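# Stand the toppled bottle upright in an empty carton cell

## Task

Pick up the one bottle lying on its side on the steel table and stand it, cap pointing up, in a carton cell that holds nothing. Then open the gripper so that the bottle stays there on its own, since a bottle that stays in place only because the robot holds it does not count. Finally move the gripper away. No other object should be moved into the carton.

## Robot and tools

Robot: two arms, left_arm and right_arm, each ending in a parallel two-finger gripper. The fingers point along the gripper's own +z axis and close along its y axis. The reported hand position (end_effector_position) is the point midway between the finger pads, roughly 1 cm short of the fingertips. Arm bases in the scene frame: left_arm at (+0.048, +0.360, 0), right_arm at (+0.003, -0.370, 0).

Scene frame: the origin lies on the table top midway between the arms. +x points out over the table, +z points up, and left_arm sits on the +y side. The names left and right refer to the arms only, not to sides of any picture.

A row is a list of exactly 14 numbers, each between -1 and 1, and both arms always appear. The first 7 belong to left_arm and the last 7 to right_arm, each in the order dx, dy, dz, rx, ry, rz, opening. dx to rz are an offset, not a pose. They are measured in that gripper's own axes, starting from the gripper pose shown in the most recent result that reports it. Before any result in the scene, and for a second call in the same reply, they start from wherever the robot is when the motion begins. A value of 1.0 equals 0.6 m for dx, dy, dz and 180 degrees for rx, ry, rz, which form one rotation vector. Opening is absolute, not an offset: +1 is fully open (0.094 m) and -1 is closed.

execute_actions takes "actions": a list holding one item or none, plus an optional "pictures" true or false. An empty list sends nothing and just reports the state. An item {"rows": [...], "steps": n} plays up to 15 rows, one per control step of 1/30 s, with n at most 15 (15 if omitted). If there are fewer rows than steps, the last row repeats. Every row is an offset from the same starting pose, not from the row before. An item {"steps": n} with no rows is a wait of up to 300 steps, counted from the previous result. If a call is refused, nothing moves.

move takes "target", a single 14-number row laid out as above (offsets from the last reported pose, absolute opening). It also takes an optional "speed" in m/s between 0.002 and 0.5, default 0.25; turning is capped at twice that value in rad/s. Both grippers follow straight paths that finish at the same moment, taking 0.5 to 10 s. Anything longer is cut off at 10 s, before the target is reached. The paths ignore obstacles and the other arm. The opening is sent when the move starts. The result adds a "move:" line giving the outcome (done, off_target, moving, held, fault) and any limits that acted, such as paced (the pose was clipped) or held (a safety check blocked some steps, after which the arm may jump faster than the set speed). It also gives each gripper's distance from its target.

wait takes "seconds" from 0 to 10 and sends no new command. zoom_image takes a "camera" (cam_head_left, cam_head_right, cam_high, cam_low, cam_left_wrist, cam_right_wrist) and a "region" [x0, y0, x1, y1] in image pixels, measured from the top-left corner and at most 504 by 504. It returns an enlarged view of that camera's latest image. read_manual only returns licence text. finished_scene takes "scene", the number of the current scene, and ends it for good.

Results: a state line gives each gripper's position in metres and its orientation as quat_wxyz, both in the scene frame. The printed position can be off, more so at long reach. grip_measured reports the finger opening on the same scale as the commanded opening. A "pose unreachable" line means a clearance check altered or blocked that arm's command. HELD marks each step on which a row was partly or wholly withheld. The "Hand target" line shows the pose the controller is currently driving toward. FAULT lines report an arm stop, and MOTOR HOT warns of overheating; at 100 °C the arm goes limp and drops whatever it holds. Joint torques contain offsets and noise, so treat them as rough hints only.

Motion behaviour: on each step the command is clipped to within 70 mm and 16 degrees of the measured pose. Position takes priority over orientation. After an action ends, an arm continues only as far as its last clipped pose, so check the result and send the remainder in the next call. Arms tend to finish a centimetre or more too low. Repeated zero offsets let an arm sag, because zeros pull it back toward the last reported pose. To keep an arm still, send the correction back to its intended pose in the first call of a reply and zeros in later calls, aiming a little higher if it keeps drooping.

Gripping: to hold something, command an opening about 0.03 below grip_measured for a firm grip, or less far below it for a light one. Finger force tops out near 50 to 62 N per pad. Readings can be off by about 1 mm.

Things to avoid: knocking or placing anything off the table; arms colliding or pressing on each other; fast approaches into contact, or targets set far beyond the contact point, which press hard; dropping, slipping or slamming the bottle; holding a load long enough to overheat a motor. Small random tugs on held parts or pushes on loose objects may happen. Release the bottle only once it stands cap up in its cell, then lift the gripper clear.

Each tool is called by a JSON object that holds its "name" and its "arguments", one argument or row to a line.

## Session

{"name": "execute_actions", "arguments": {
  "actions": []
}}

Scene clock: 0.00 s of 5440.00 s.
left_arm: end_effector_position=(+0.7461, +0.2003, +0.3262) grip_measured=+1.000 end_effector_quat_wxyz=(+0.657, +0.136, +0.665, -0.328) | right_arm: end_effector_position=(+0.0024, +0.0545, +0.1424) grip_measured=+1.000 end_effector_quat_wxyz=(-0.384, -0.234, +0.836, +0.314)
Joint positions: left_arm=[ 0.067  1.753  1.249  0.596  0.569 -0.311  0.094] | right_arm=[ 1.131  1.5    0.919 -0.89  -1.035  0.728  0.094]
Joint velocities: left_arm=[ 0.005 -0.024 -0.002 -0.002  0.037 -0.022  0.   ] | right_arm=[-0.015 -0.015 -0.007  0.002  0.007 -0.051  0.   ]
Joint torques (N m, as the arm reports them, + toward a larger angle): no reading
Motor temperatures (°C, as the motors report them): left_arm=[24 27 27 23 25 27] | right_arm=[26 26 24 24 24 27]
Hand target (left_arm): +0.750, +0.200, +0.340; +0.666, +0.140, +0.656, -0.327
Hand target (right_arm): +0.006, +0.063, +0.152; -0.376, -0.241, +0.833, +0.325
camera_calibration (this result's frames):
cam_left_wrist: T_world_to_cam=[[-0.612324, -0.749277, 0.252277, 0.526302], [-0.540553, 0.163914, -0.825188, 0.645742], [0.576942, -0.641651, -0.505392, -0.0164203], [0, 0, 0, 1]] pos_world=[0.680799, 0.277963, 0.391786]
cam_right_wrist: T_world_to_cam=[[0.151891, -0.696361, -0.701435, 0.139196], [-0.0151942, -0.71123, 0.702795, -0.0566153], [-0.988281, -0.0960903, -0.11861, 0.147346], [0, 0, 0, 1]] pos_world=[0.123617, 0.0708229, 0.154903]

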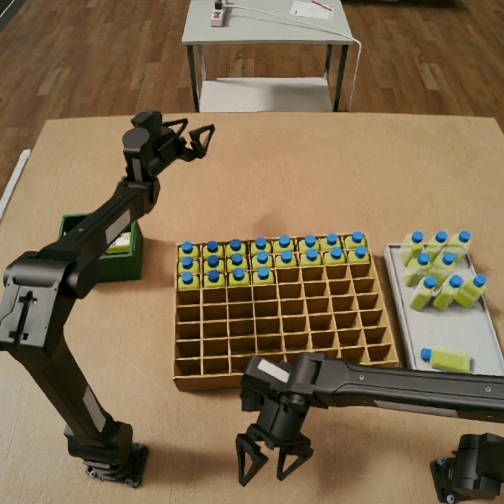

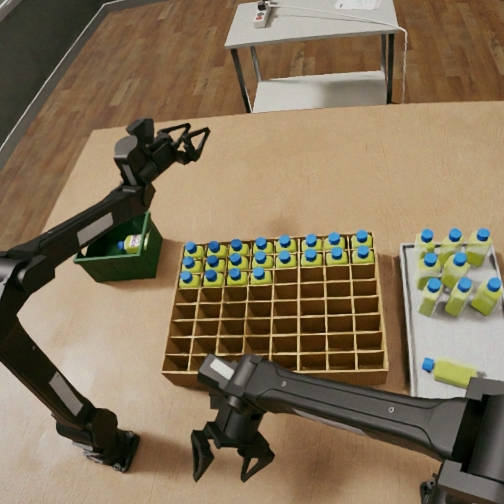

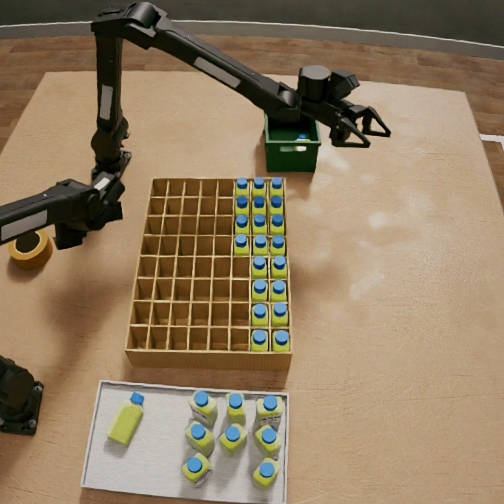

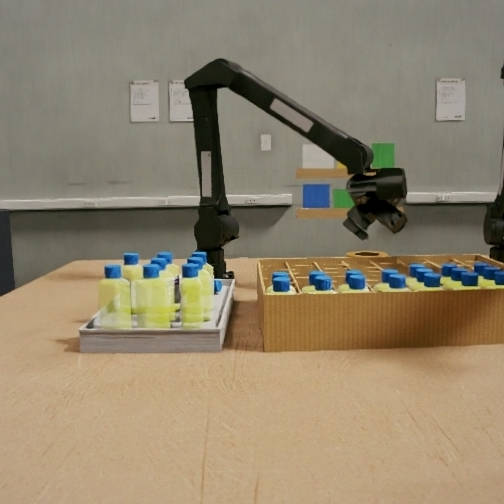

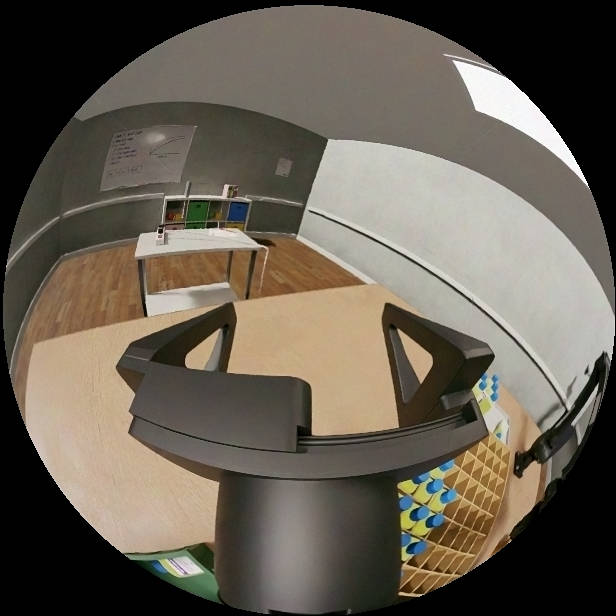

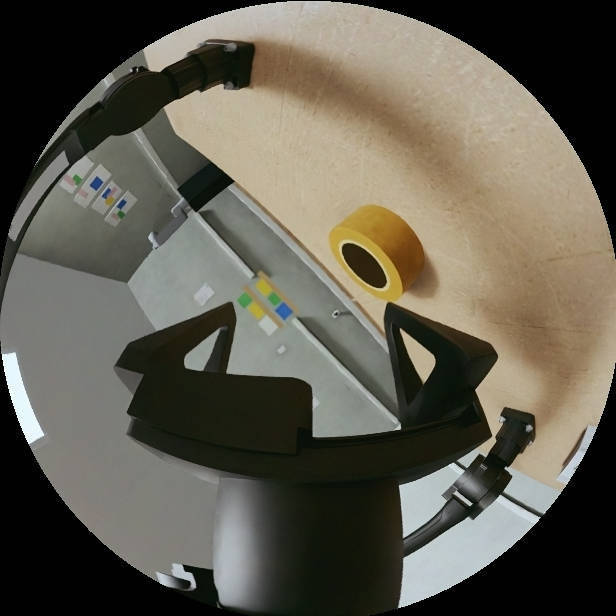

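{"name": "move", "arguments": {
  "target": [0,0,0,0,0,0,1,0.235,-0.365,-0.695,0.324,-0.093,-0.192,1],
  "speed": 0.3
}}

Scene clock: 13.17 s of 5440.00 s.
left_arm: end_effector_position=(+0.7461, +0.2003, +0.3262) grip_measured=+1.000 end_effector_quat_wxyz=(+0.657, +0.136, +0.665, -0.328) | right_arm: end_effector_position=(+0.2652, -0.3317, +0.2422) grip_measured=+1.000 end_effector_quat_wxyz=(-0.036, -0.569, +0.821, +0.022)
Joint positions: left_arm=[ 0.067  1.753  1.249  0.596  0.569 -0.311  0.094] | right_arm=[ 0.056  1.082  1.057 -1.631 -0.007 -1.069  0.094]
Joint velocities: left_arm=[-0.005  0.015  0.002 -0.007 -0.007 -0.066  0.   ] | right_arm=[-0.015 -0.005  0.002 -0.007  0.037 -0.007  0.   ]
Joint torques (N m, as the arm reports them, + toward a larger angle): left_arm=[  0.64 -19.36   7.76   1.36   0.02   0.08] | right_arm=[ 1.41 -5.12 12.97  0.48 -0.31 -0.11]
Motor temperatures (°C, as the motors report them): left_arm=[24 28 29 24 25 27] | right_arm=[26 27 27 24 24 27]
Hand target (left_arm): +0.746, +0.200, +0.326; +0.657, +0.136, +0.665, -0.328
Hand target (right_arm): +0.280, -0.332, +0.267; +0.000, -0.569, +0.822, +0.006
Off the commanded pose (left_arm): 0.000 m, 0 deg.
Off the commanded pose (right_arm): 0.032 m, 5 deg.
After step 90, 7.43 s passed at rest.
move: off_target (right_arm)
camera_calibration (this result's frames):
cam_left_wrist: T_world_to_cam=[[-0.612324, -0.749277, 0.252277, 0.526302], [-0.540553, 0.163914, -0.825188, 0.645742], [0.576942, -0.641651, -0.505392, -0.0164203], [0, 0, 0, 1]] pos_world=[0.680799, 0.277963, 0.391786]
cam_right_wrist: T_world_to_cam=[[0.931853, -0.355199, -0.0740517, -0.345313], [-0.237142, -0.750689, 0.616627, -0.330826], [-0.274615, -0.557045, -0.783765, 0.200729], [0, 0, 0, 1]] pos_world=[0.298452, -0.259187, 0.335749]

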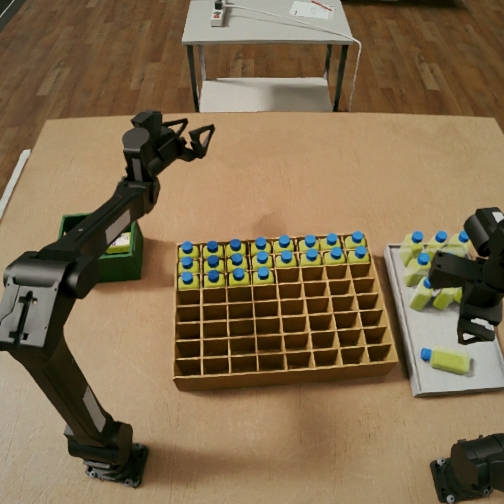

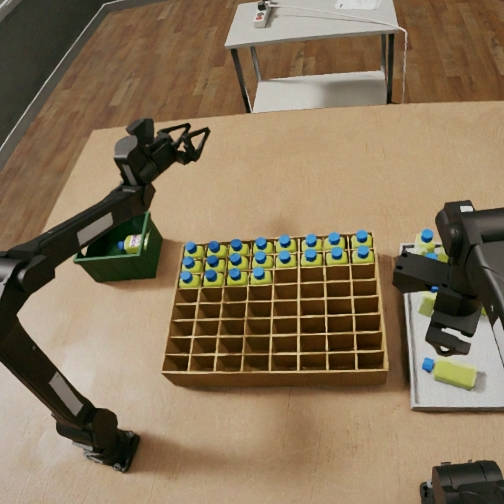

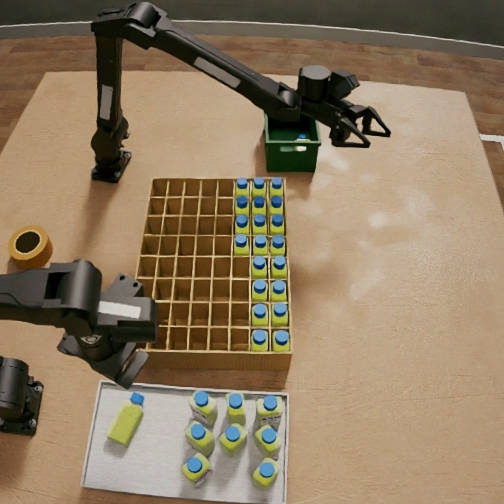

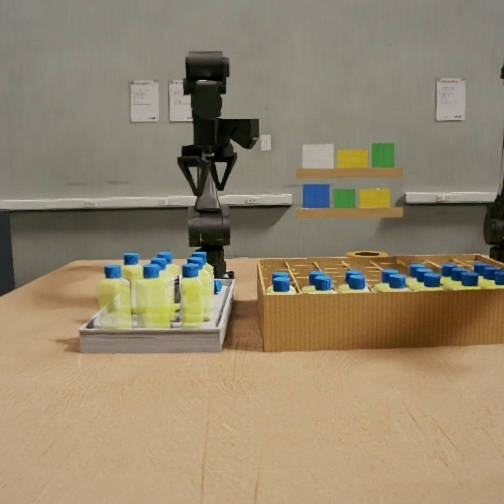

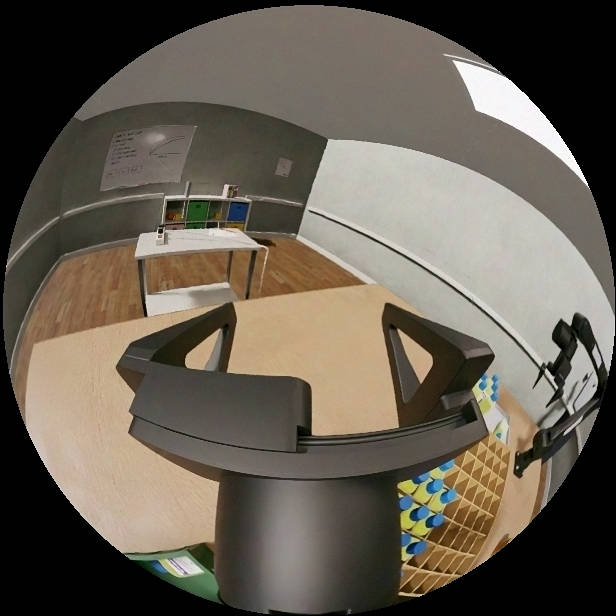

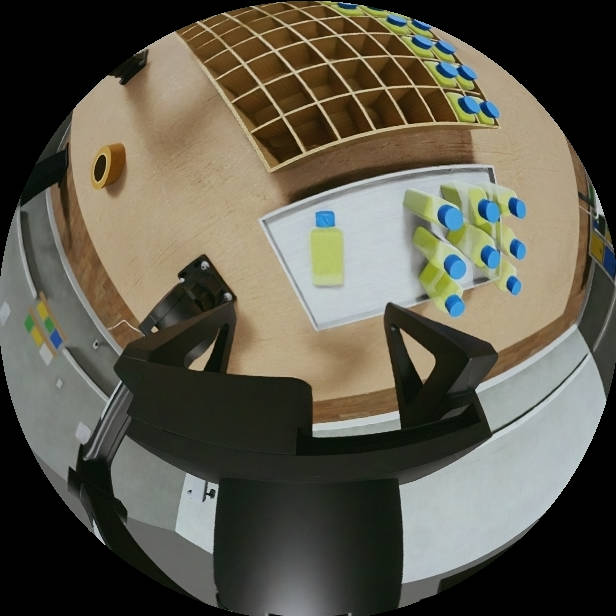

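{"name": "move", "arguments": {
  "target": [0,0,0,0,0,0,1,0.065,-0.035,0.278,0.025,-0.01,-0.026,1]
}}

Scene clock: 21.67 s of 5440.00 s.
left_arm: end_effector_position=(+0.7461, +0.2003, +0.3262) grip_measured=+1.000 end_effector_quat_wxyz=(+0.657, +0.136, +0.665, -0.328) | right_arm: end_effector_position=(+0.2546, -0.3732, +0.0775) grip_measured=+1.000 end_effector_quat_wxyz=(-0.002, -0.603, +0.797, +0.001)
Joint positions: left_arm=[ 0.067  1.753  1.249  0.596  0.569 -0.311  0.094] | right_arm=[-0.096  1.109  0.629 -1.095  0.001 -1.305  0.094]
Joint velocities: left_arm=[-0.005 -0.015 -0.002 -0.012  0.022 -0.037  0.   ] | right_arm=[ 0.005 -0.005  0.007 -0.012 -0.007  0.007  0.   ]
Joint torques (N m, as the arm reports them, + toward a larger angle): left_arm=[  0.53 -19.05   7.84   1.38   0.     0.06] | right_arm=[ 1.28 -3.59  7.54  0.55 -0.32 -0.14]
Motor temperatures (°C, as the motors report them): left_arm=[24 28 29 24 25 27] | right_arm=[26 26 28 24 24 27]
Hand target (left_arm): +0.746, +0.200, +0.326; +0.657, +0.136, +0.665, -0.328
Hand target (right_arm): +0.257, -0.376, +0.076; +0.000, -0.602, +0.798, +0.001
Off the commanded pose (left_arm): 0.000 m, 0 deg.
Off the commanded pose (right_arm): 0.004 m, 0 deg.
After step 90, 4.27 s passed at rest.
move: done
camera_calibration (this result's frames):
cam_left_wrist: T_world_to_cam=[[-0.612324, -0.749277, 0.252277, 0.526302], [-0.540553, 0.163914, -0.825188, 0.645742], [0.576942, -0.641651, -0.505392, -0.0164203], [0, 0, 0, 1]] pos_world=[0.680799, 0.277963, 0.391786]
cam_right_wrist: T_world_to_cam=[[0.961517, -0.274744, -0.000318626, -0.345626], [-0.221168, -0.774707, 0.59238, -0.274091], [-0.163, -0.569514, -0.805658, 0.0142151], [0, 0, 0, 1]] pos_world=[0.274022, -0.299203, 0.173709]

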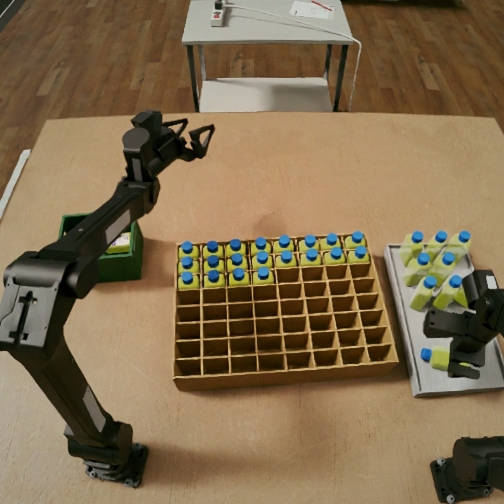

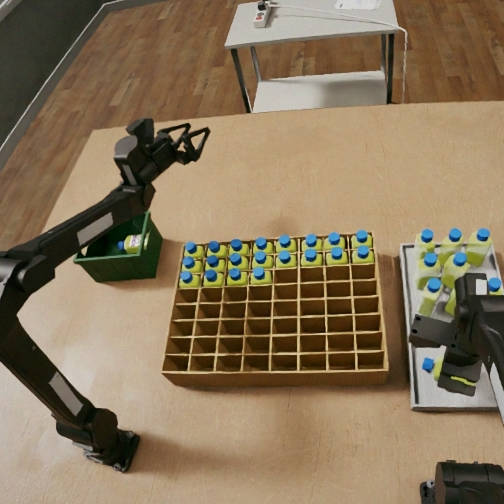

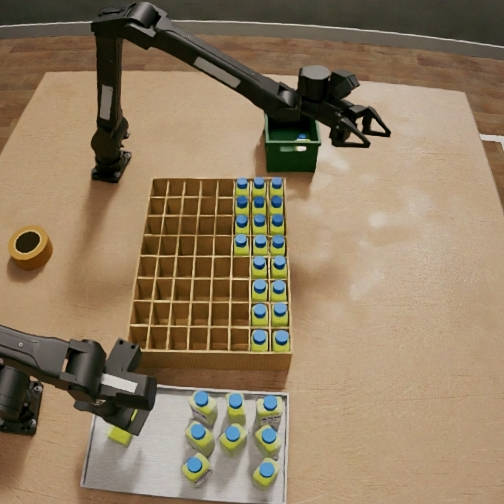

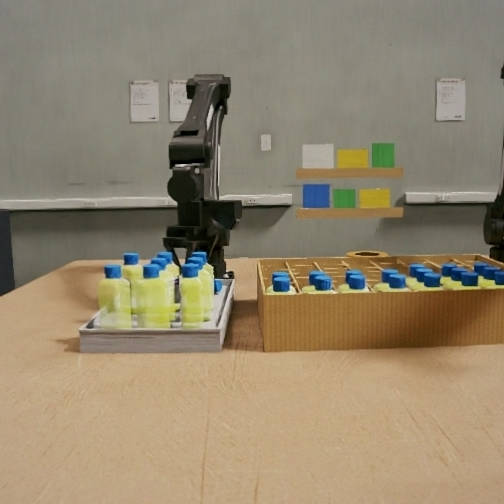

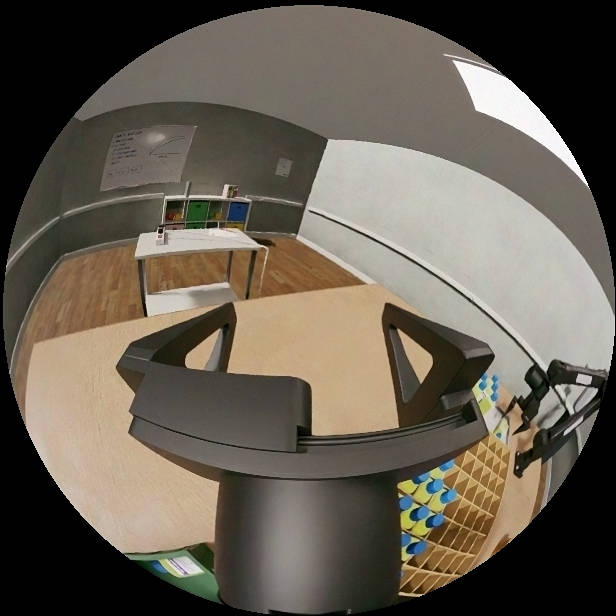

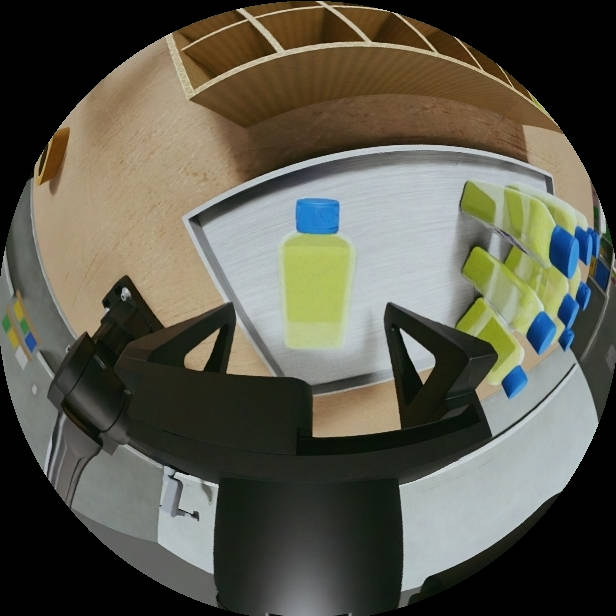

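{"name": "move", "arguments": {
  "target": [0,0,0,0,0,0,1,0.005,0,0.06,0,0,0,1],
  "speed": 0.1
}}

{"name": "move", "arguments": {
  "target": [0,0,0,0,0,0,1,0,0,0,0,0,0,0.03]
}}

{"name": "move", "arguments": {
  "target": [0,0,0,0,0,0,1,-0.1,0,-0.33,0,0,0,0.03]
}}

Scene clock: 25.07 s of 5440.00 s.
left_arm: end_effector_position=(+0.7461, +0.2003, +0.3262) grip_measured=+1.000 end_effector_quat_wxyz=(+0.657, +0.136, +0.665, -0.328) | right_arm: end_effector_position=(+0.2534, -0.3732, +0.0450) grip_measured=+1.000 end_effector_quat_wxyz=(-0.001, -0.605, +0.796, +0.000)
Joint positions: left_arm=[ 0.067  1.753  1.249  0.596  0.569 -0.311  0.094] | right_arm=[-0.096  1.166  0.57  -0.977  0.001 -1.308  0.094]
Joint velocities: left_arm=[-0.015  0.015  0.022 -0.002  0.037 -0.007  0.   ] | right_arm=[-0.005  0.005 -0.007 -0.007 -0.095 -0.022  0.   ]
Joint torques (N m, as the arm reports them, + toward a larger angle): left_arm=[  0.38 -18.96   7.85   1.36   0.     0.08] | right_arm=[ 1.58 -3.22  6.55  0.55 -0.16 -0.1 ]
Motor temperatures (°C, as the motors report them): left_arm=[24 28 29 24 25 27] | right_arm=[26 26 28 24 24 27]
Hand target (left_arm): +0.746, +0.200, +0.326; +0.657, +0.136, +0.665, -0.328
Hand target (right_arm): +0.253, -0.376, +0.042; -0.002, -0.603, +0.797, +0.001
Off the commanded pose (left_arm): 0.000 m, 0 deg.
Off the commanded pose (right_arm): 0.005 m, 0 deg.
move: done
camera_calibration (this result's frames):
cam_left_wrist: T_world_to_cam=[[-0.612324, -0.749277, 0.252277, 0.526302], [-0.540553, 0.163914, -0.825188, 0.645742], [0.576942, -0.641651, -0.505392, -0.0164203], [0, 0, 0, 1]] pos_world=[0.680799, 0.277963, 0.391786]
cam_right_wrist: T_world_to_cam=[[0.96235, -0.271808, 0.00151453, -0.34366], [-0.21993, -0.775376, 0.591966, -0.25563], [-0.159727, -0.570012, -0.805962, -0.0131816], [0, 0, 0, 1]] pos_world=[0.272395, -0.299132, 0.141221]

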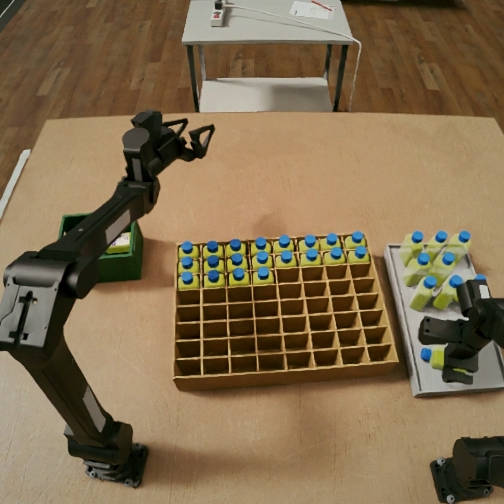

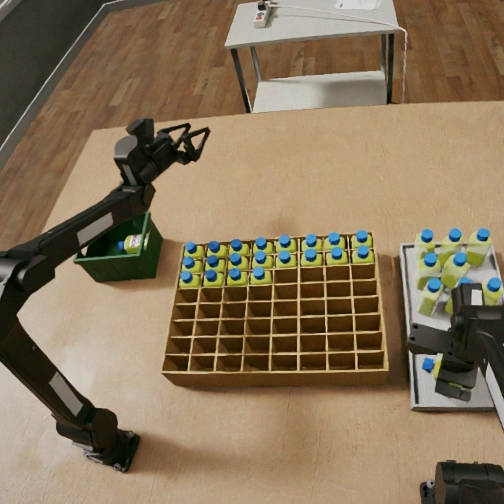

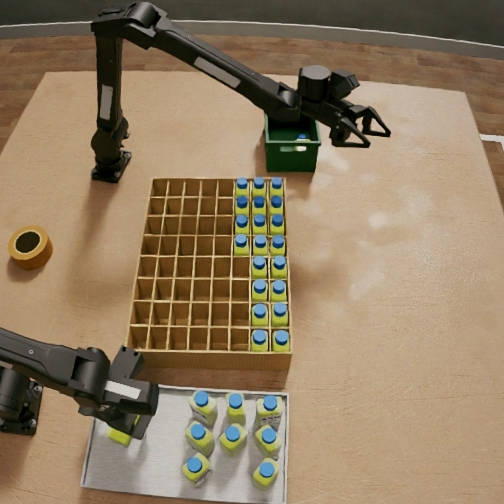

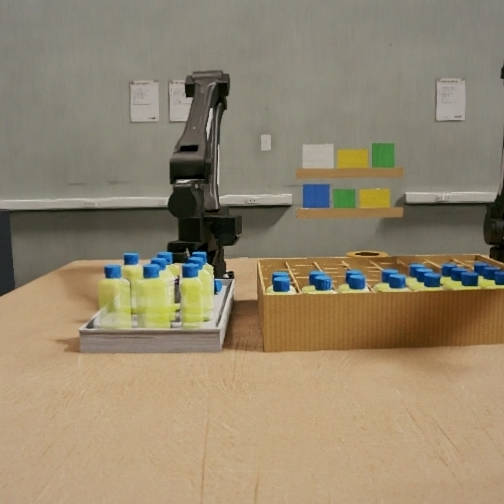

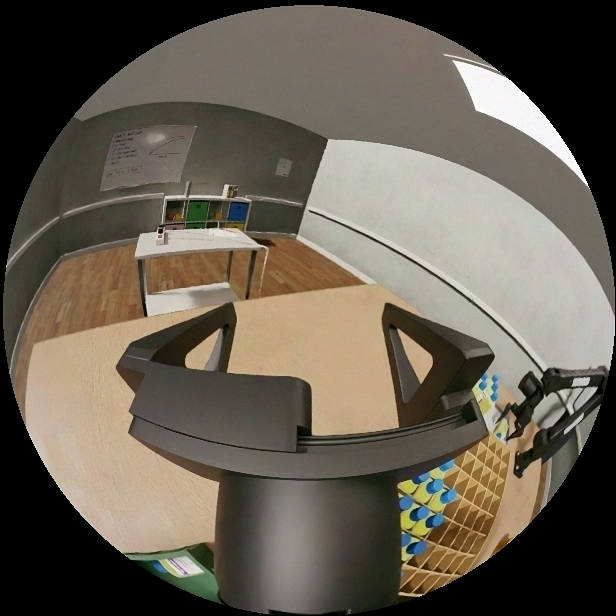

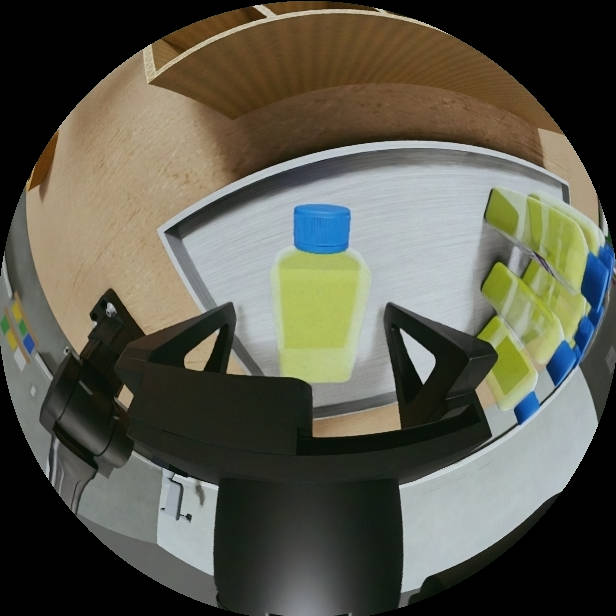

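Scene clock: 25.57 s of 5440.00 s.
left_arm: end_effector_position=(+0.7461, +0.2003, +0.3262) grip_measured=+1.000 end_effector_quat_wxyz=(+0.657, +0.136, +0.665, -0.328) | right_arm: end_effector_position=(+0.2535, -0.3732, +0.0450) grip_measured=+0.040 end_effector_quat_wxyz=(-0.001, -0.605, +0.796, +0.000)
Joint positions: left_arm=[ 0.067  1.753  1.249  0.596  0.569 -0.311  0.094] | right_arm=[-0.096  1.166  0.57  -0.977  0.001 -1.308  0.049]
Joint velocities: left_arm=[ 0.005 -0.015 -0.007  0.002 -0.037  0.022  0.   ] | right_arm=[-0.005 -0.005 -0.007 -0.002  0.007  0.022  0.001]
Joint torques (N m, as the arm reports them, + toward a larger angle): left_arm=[  0.45 -18.95   7.86   1.39   0.01   0.09] | right_arm=[ 2.39 -4.06  7.13  0.15 -0.16 -0.02]
Motor temperatures (°C, as the motors report them): left_arm=[24 28 29 24 25 27] | right_arm=[26 26 28 24 24 27]
Hand target (left_arm): +0.746, +0.200, +0.326; +0.657, +0.136, +0.665, -0.328
Hand target (right_arm): +0.253, -0.373, +0.045; -0.001, -0.605, +0.796, +0.000
Off the commanded pose (left_arm): 0.000 m, 0 deg.
Off the commanded pose (right_arm): 0.000 m, 0 deg.
move: done
camera_calibration (this result's frames):
cam_left_wrist: T_world_to_cam=[[-0.612324, -0.749277, 0.252277, 0.526302], [-0.540553, 0.163914, -0.825188, 0.645742], [0.576942, -0.641651, -0.505392, -0.0164203], [0, 0, 0, 1]] pos_world=[0.680799, 0.277963, 0.391786]
cam_right_wrist: T_world_to_cam=[[0.96235, -0.271808, 0.0018826, -0.343767], [-0.220156, -0.775373, 0.591885, -0.255548], [-0.159419, -0.570014, -0.806021, -0.0132437], [0, 0, 0, 1]] pos_world=[0.272452, -0.299133, 0.141228]

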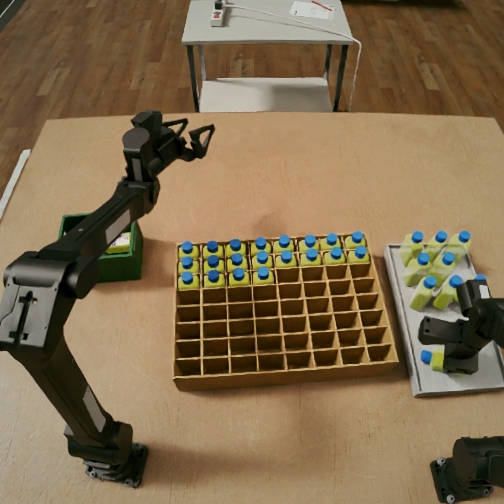

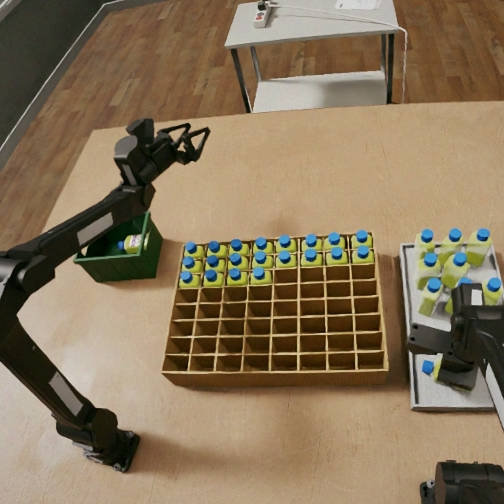

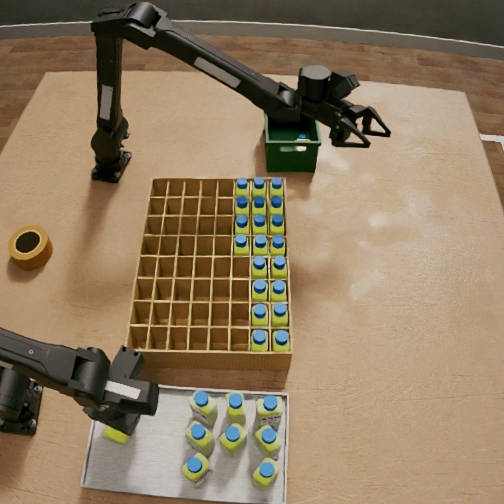

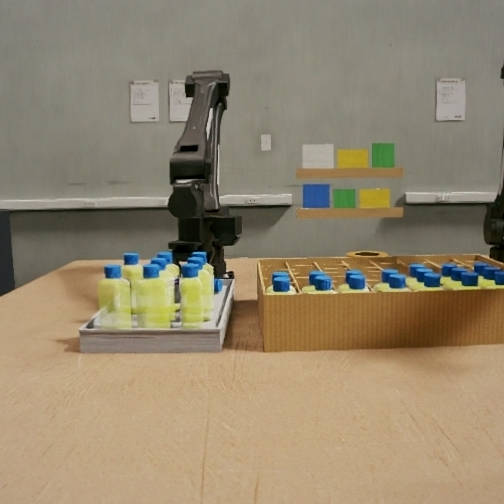

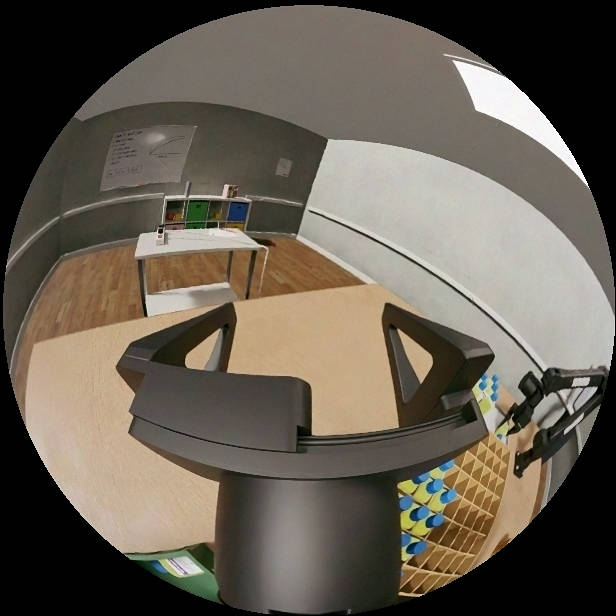

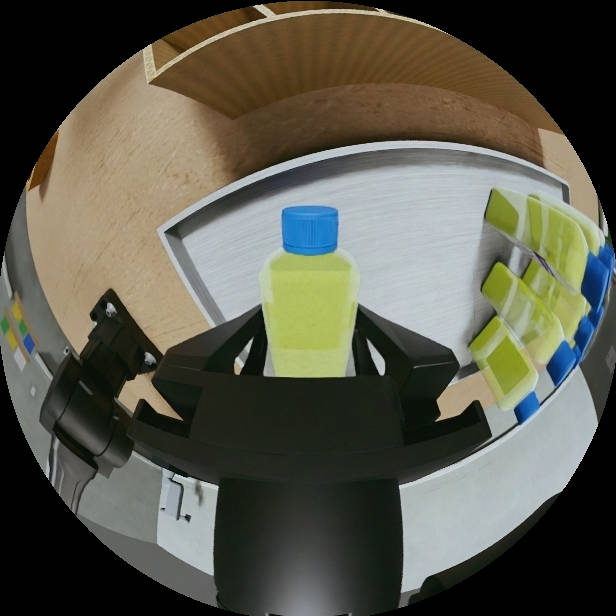

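Scene clock: 26.90 s of 5440.00 s.
left_arm: end_effector_position=(+0.7461, +0.2003, +0.3262) grip_measured=+1.000 end_effector_quat_wxyz=(+0.657, +0.136, +0.665, -0.328) | right_arm: end_effector_position=(+0.2577, -0.3209, +0.2199) grip_measured=+0.040 end_effector_quat_wxyz=(-0.024, -0.603, +0.797, +0.012)
Joint positions: left_arm=[ 0.067  1.753  1.249  0.596  0.569 -0.311  0.094] | right_arm=[ 0.106  1.049  0.977 -1.554 -0.    -1.102  0.049]
Joint velocities: left_arm=[ 0.005 -0.005  0.002  0.002 -0.051 -0.037  0.   ] | right_arm=[-0.015 -0.005 -0.017 -0.002 -0.007  0.007 -0.001]
Joint torques (N m, as the arm reports them, + toward a larger angle): left_arm=[  0.3  -19.33   7.79   1.41   0.01   0.09] | right_arm=[ 3.85 -4.56 12.63 -0.24 -0.03  0.12]
Motor temperatures (°C, as the motors report them): left_arm=[24 28 30 24 25 27] | right_arm=[26 26 28 24 24 27]
Hand target (left_arm): +0.746, +0.200, +0.326; +0.657, +0.136, +0.665, -0.328
Hand target (right_arm): +0.269, -0.315, +0.242; -0.002, -0.605, +0.796, -0.001
Off the commanded pose (left_arm): 0.000 m, 0 deg.
Off the commanded pose (right_arm): 0.027 m, 3 deg.
move: off_target (right_arm)
camera_calibration (this result's frames):
cam_left_wrist: T_world_to_cam=[[-0.612324, -0.749277, 0.252277, 0.526302], [-0.540553, 0.163914, -0.825188, 0.645742], [0.576942, -0.641651, -0.505392, -0.0164203], [0, 0, 0, 1]] pos_world=[0.680799, 0.277963, 0.391786]
cam_right_wrist: T_world_to_cam=[[0.960297, -0.275332, -0.0449542, -0.324217], [-0.192019, -0.769224, 0.609445, -0.326732], [-0.20238, -0.576617, -0.791553, 0.164034], [0, 0, 0, 1]] pos_world=[0.281803, -0.246013, 0.314392]

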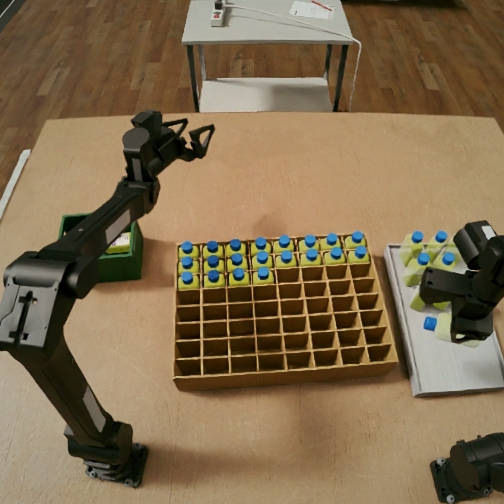

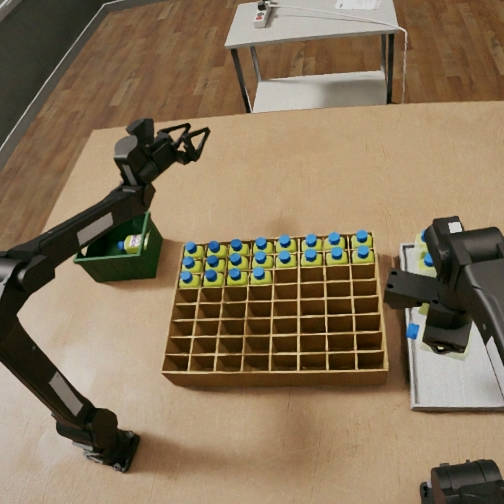

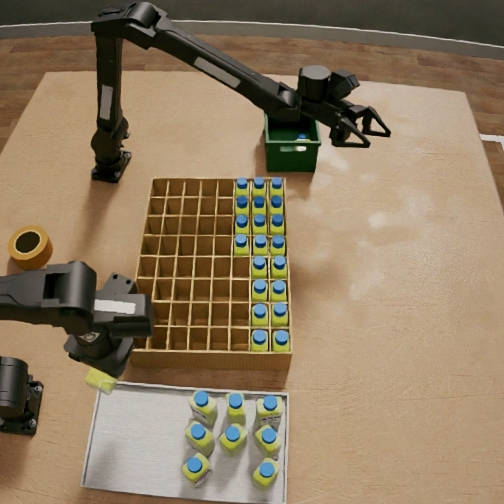

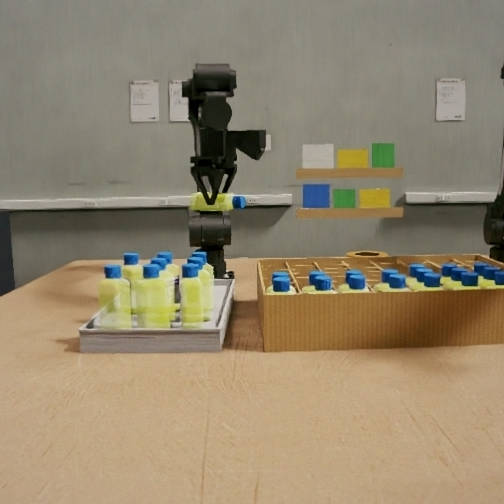

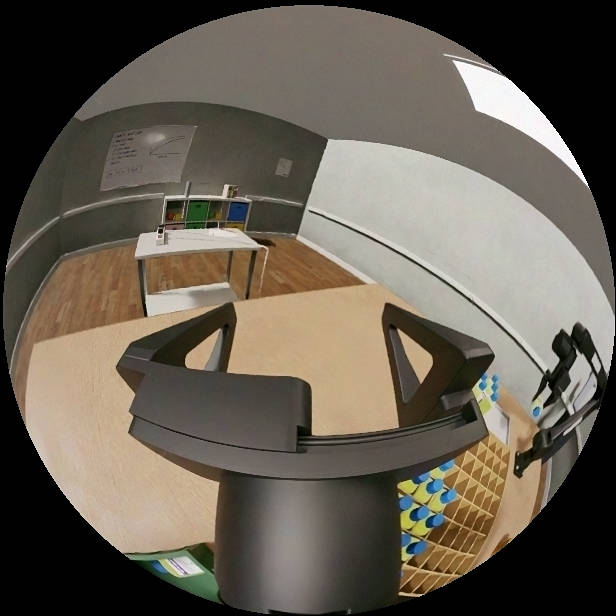

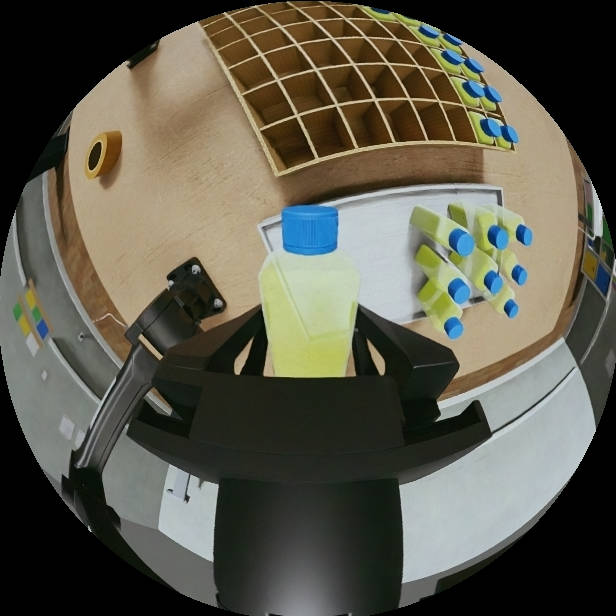

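{"name": "execute_actions", "arguments": {
  "actions": []
}}

Scene clock: 36.23 s of 5440.00 s.
left_arm: end_effector_position=(+0.7461, +0.2003, +0.3262) grip_measured=+1.000 end_effector_quat_wxyz=(+0.657, +0.136, +0.665, -0.328) | right_arm: end_effector_position=(+0.2577, -0.3209, +0.2199) grip_measured=+0.040 end_effector_quat_wxyz=(-0.024, -0.602, +0.798, +0.012)
Joint positions: left_arm=[ 0.067  1.753  1.249  0.596  0.569 -0.311  0.094] | right_arm=[ 0.106  1.049  0.977 -1.554 -0.    -1.1    0.049]
Joint velocities: left_arm=[-0.005  0.005 -0.007 -0.002  0.022 -0.007  0.   ] | right_arm=[-0.015 -0.024  0.012 -0.002  0.007 -0.007 -0.001]
Joint torques (N m, as the arm reports them, + toward a larger angle): left_arm=[  0.68 -18.99   7.74   1.35   0.03   0.08] | right_arm=[ 3.67 -4.62 12.71 -0.21  0.    0.09]
Motor temperatures (°C, as the motors report them): left_arm=[24 28 30 24 25 27] | right_arm=[26 26 29 24 24 27]
Hand target (left_arm): +0.746, +0.200, +0.326; +0.657, +0.136, +0.665, -0.328
Hand target (right_arm): +0.269, -0.315, +0.242; -0.002, -0.605, +0.796, -0.001
Off the commanded pose (left_arm): 0.000 m, 0 deg.
Off the commanded pose (right_arm): 0.027 m, 3 deg.
Steps of this call (steps 1 to 90: nothing new was sent; then 6.33 s passed at rest). Readings (end_effector_position):
1: left_arm (+0.7461, +0.2003, +0.3262) | right_arm (+0.2577, -0.3209, +0.2199)
2: left_arm (+0.7461, +0.2003, +0.3262) | right_arm (+0.2577, -0.3209, +0.2199)
4: left_arm (+0.7461, +0.2003, +0.3262) | right_arm (+0.2577, -0.3209, +0.2199)
8: left_arm (+0.7461, +0.2003, +0.3262) | right_arm (+0.2577, -0.3209, +0.2199)
90: the state above
camera_calibration (this result's frames):
cam_left_wrist: T_world_to_cam=[[-0.612324, -0.749277, 0.252277, 0.526302], [-0.540553, 0.163914, -0.825188, 0.645742], [0.576942, -0.641651, -0.505392, -0.0164203], [0, 0, 0, 1]] pos_world=[0.680799, 0.277963, 0.391786]
cam_right_wrist: T_world_to_cam=[[0.959667, -0.277532, -0.0448981, -0.324773], [-0.19379, -0.768708, 0.609535, -0.32613], [-0.203679, -0.57625, -0.791487, 0.164472], [0, 0, 0, 1]] pos_world=[0.281972, -0.246057, 0.314383]

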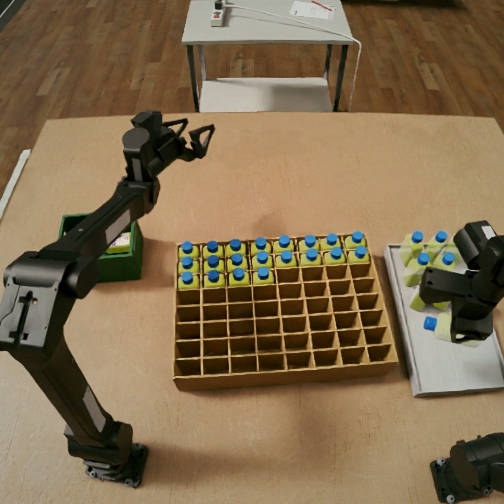

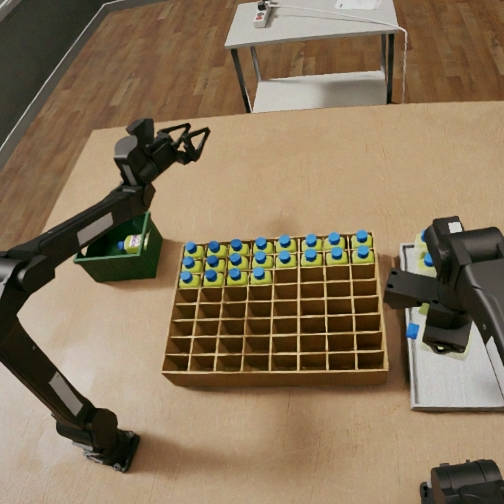

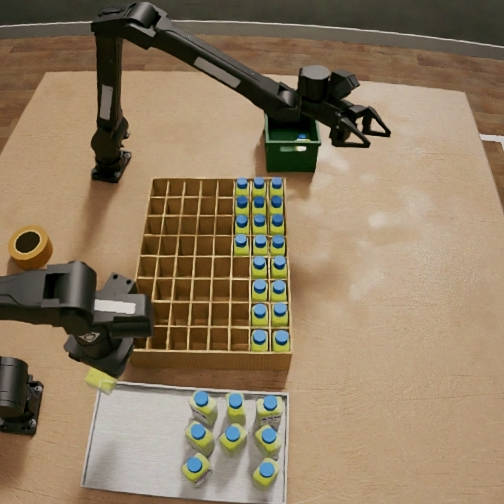

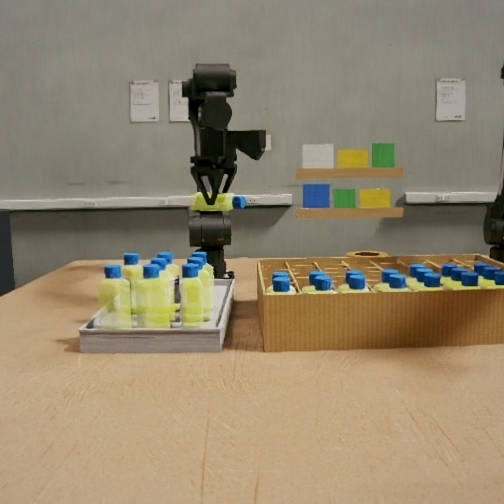

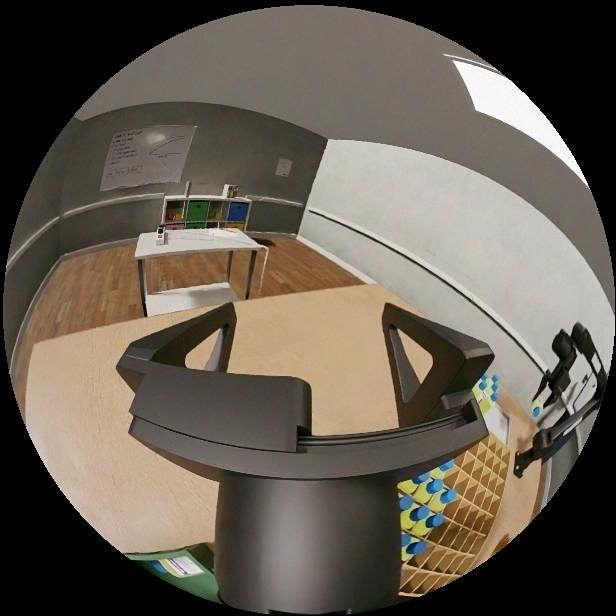

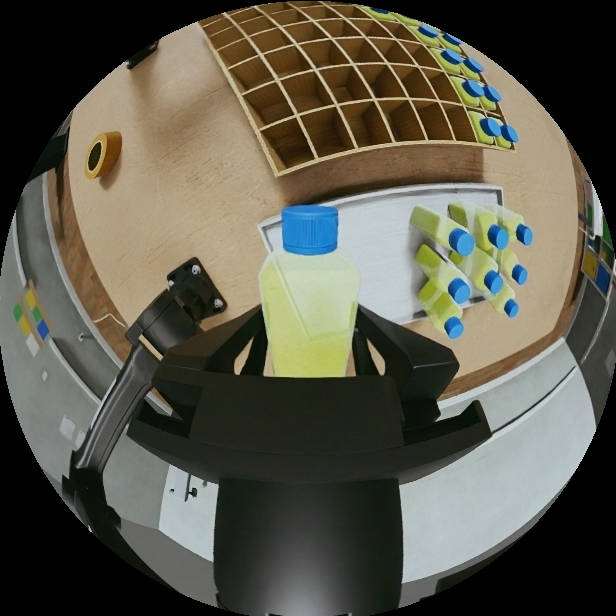

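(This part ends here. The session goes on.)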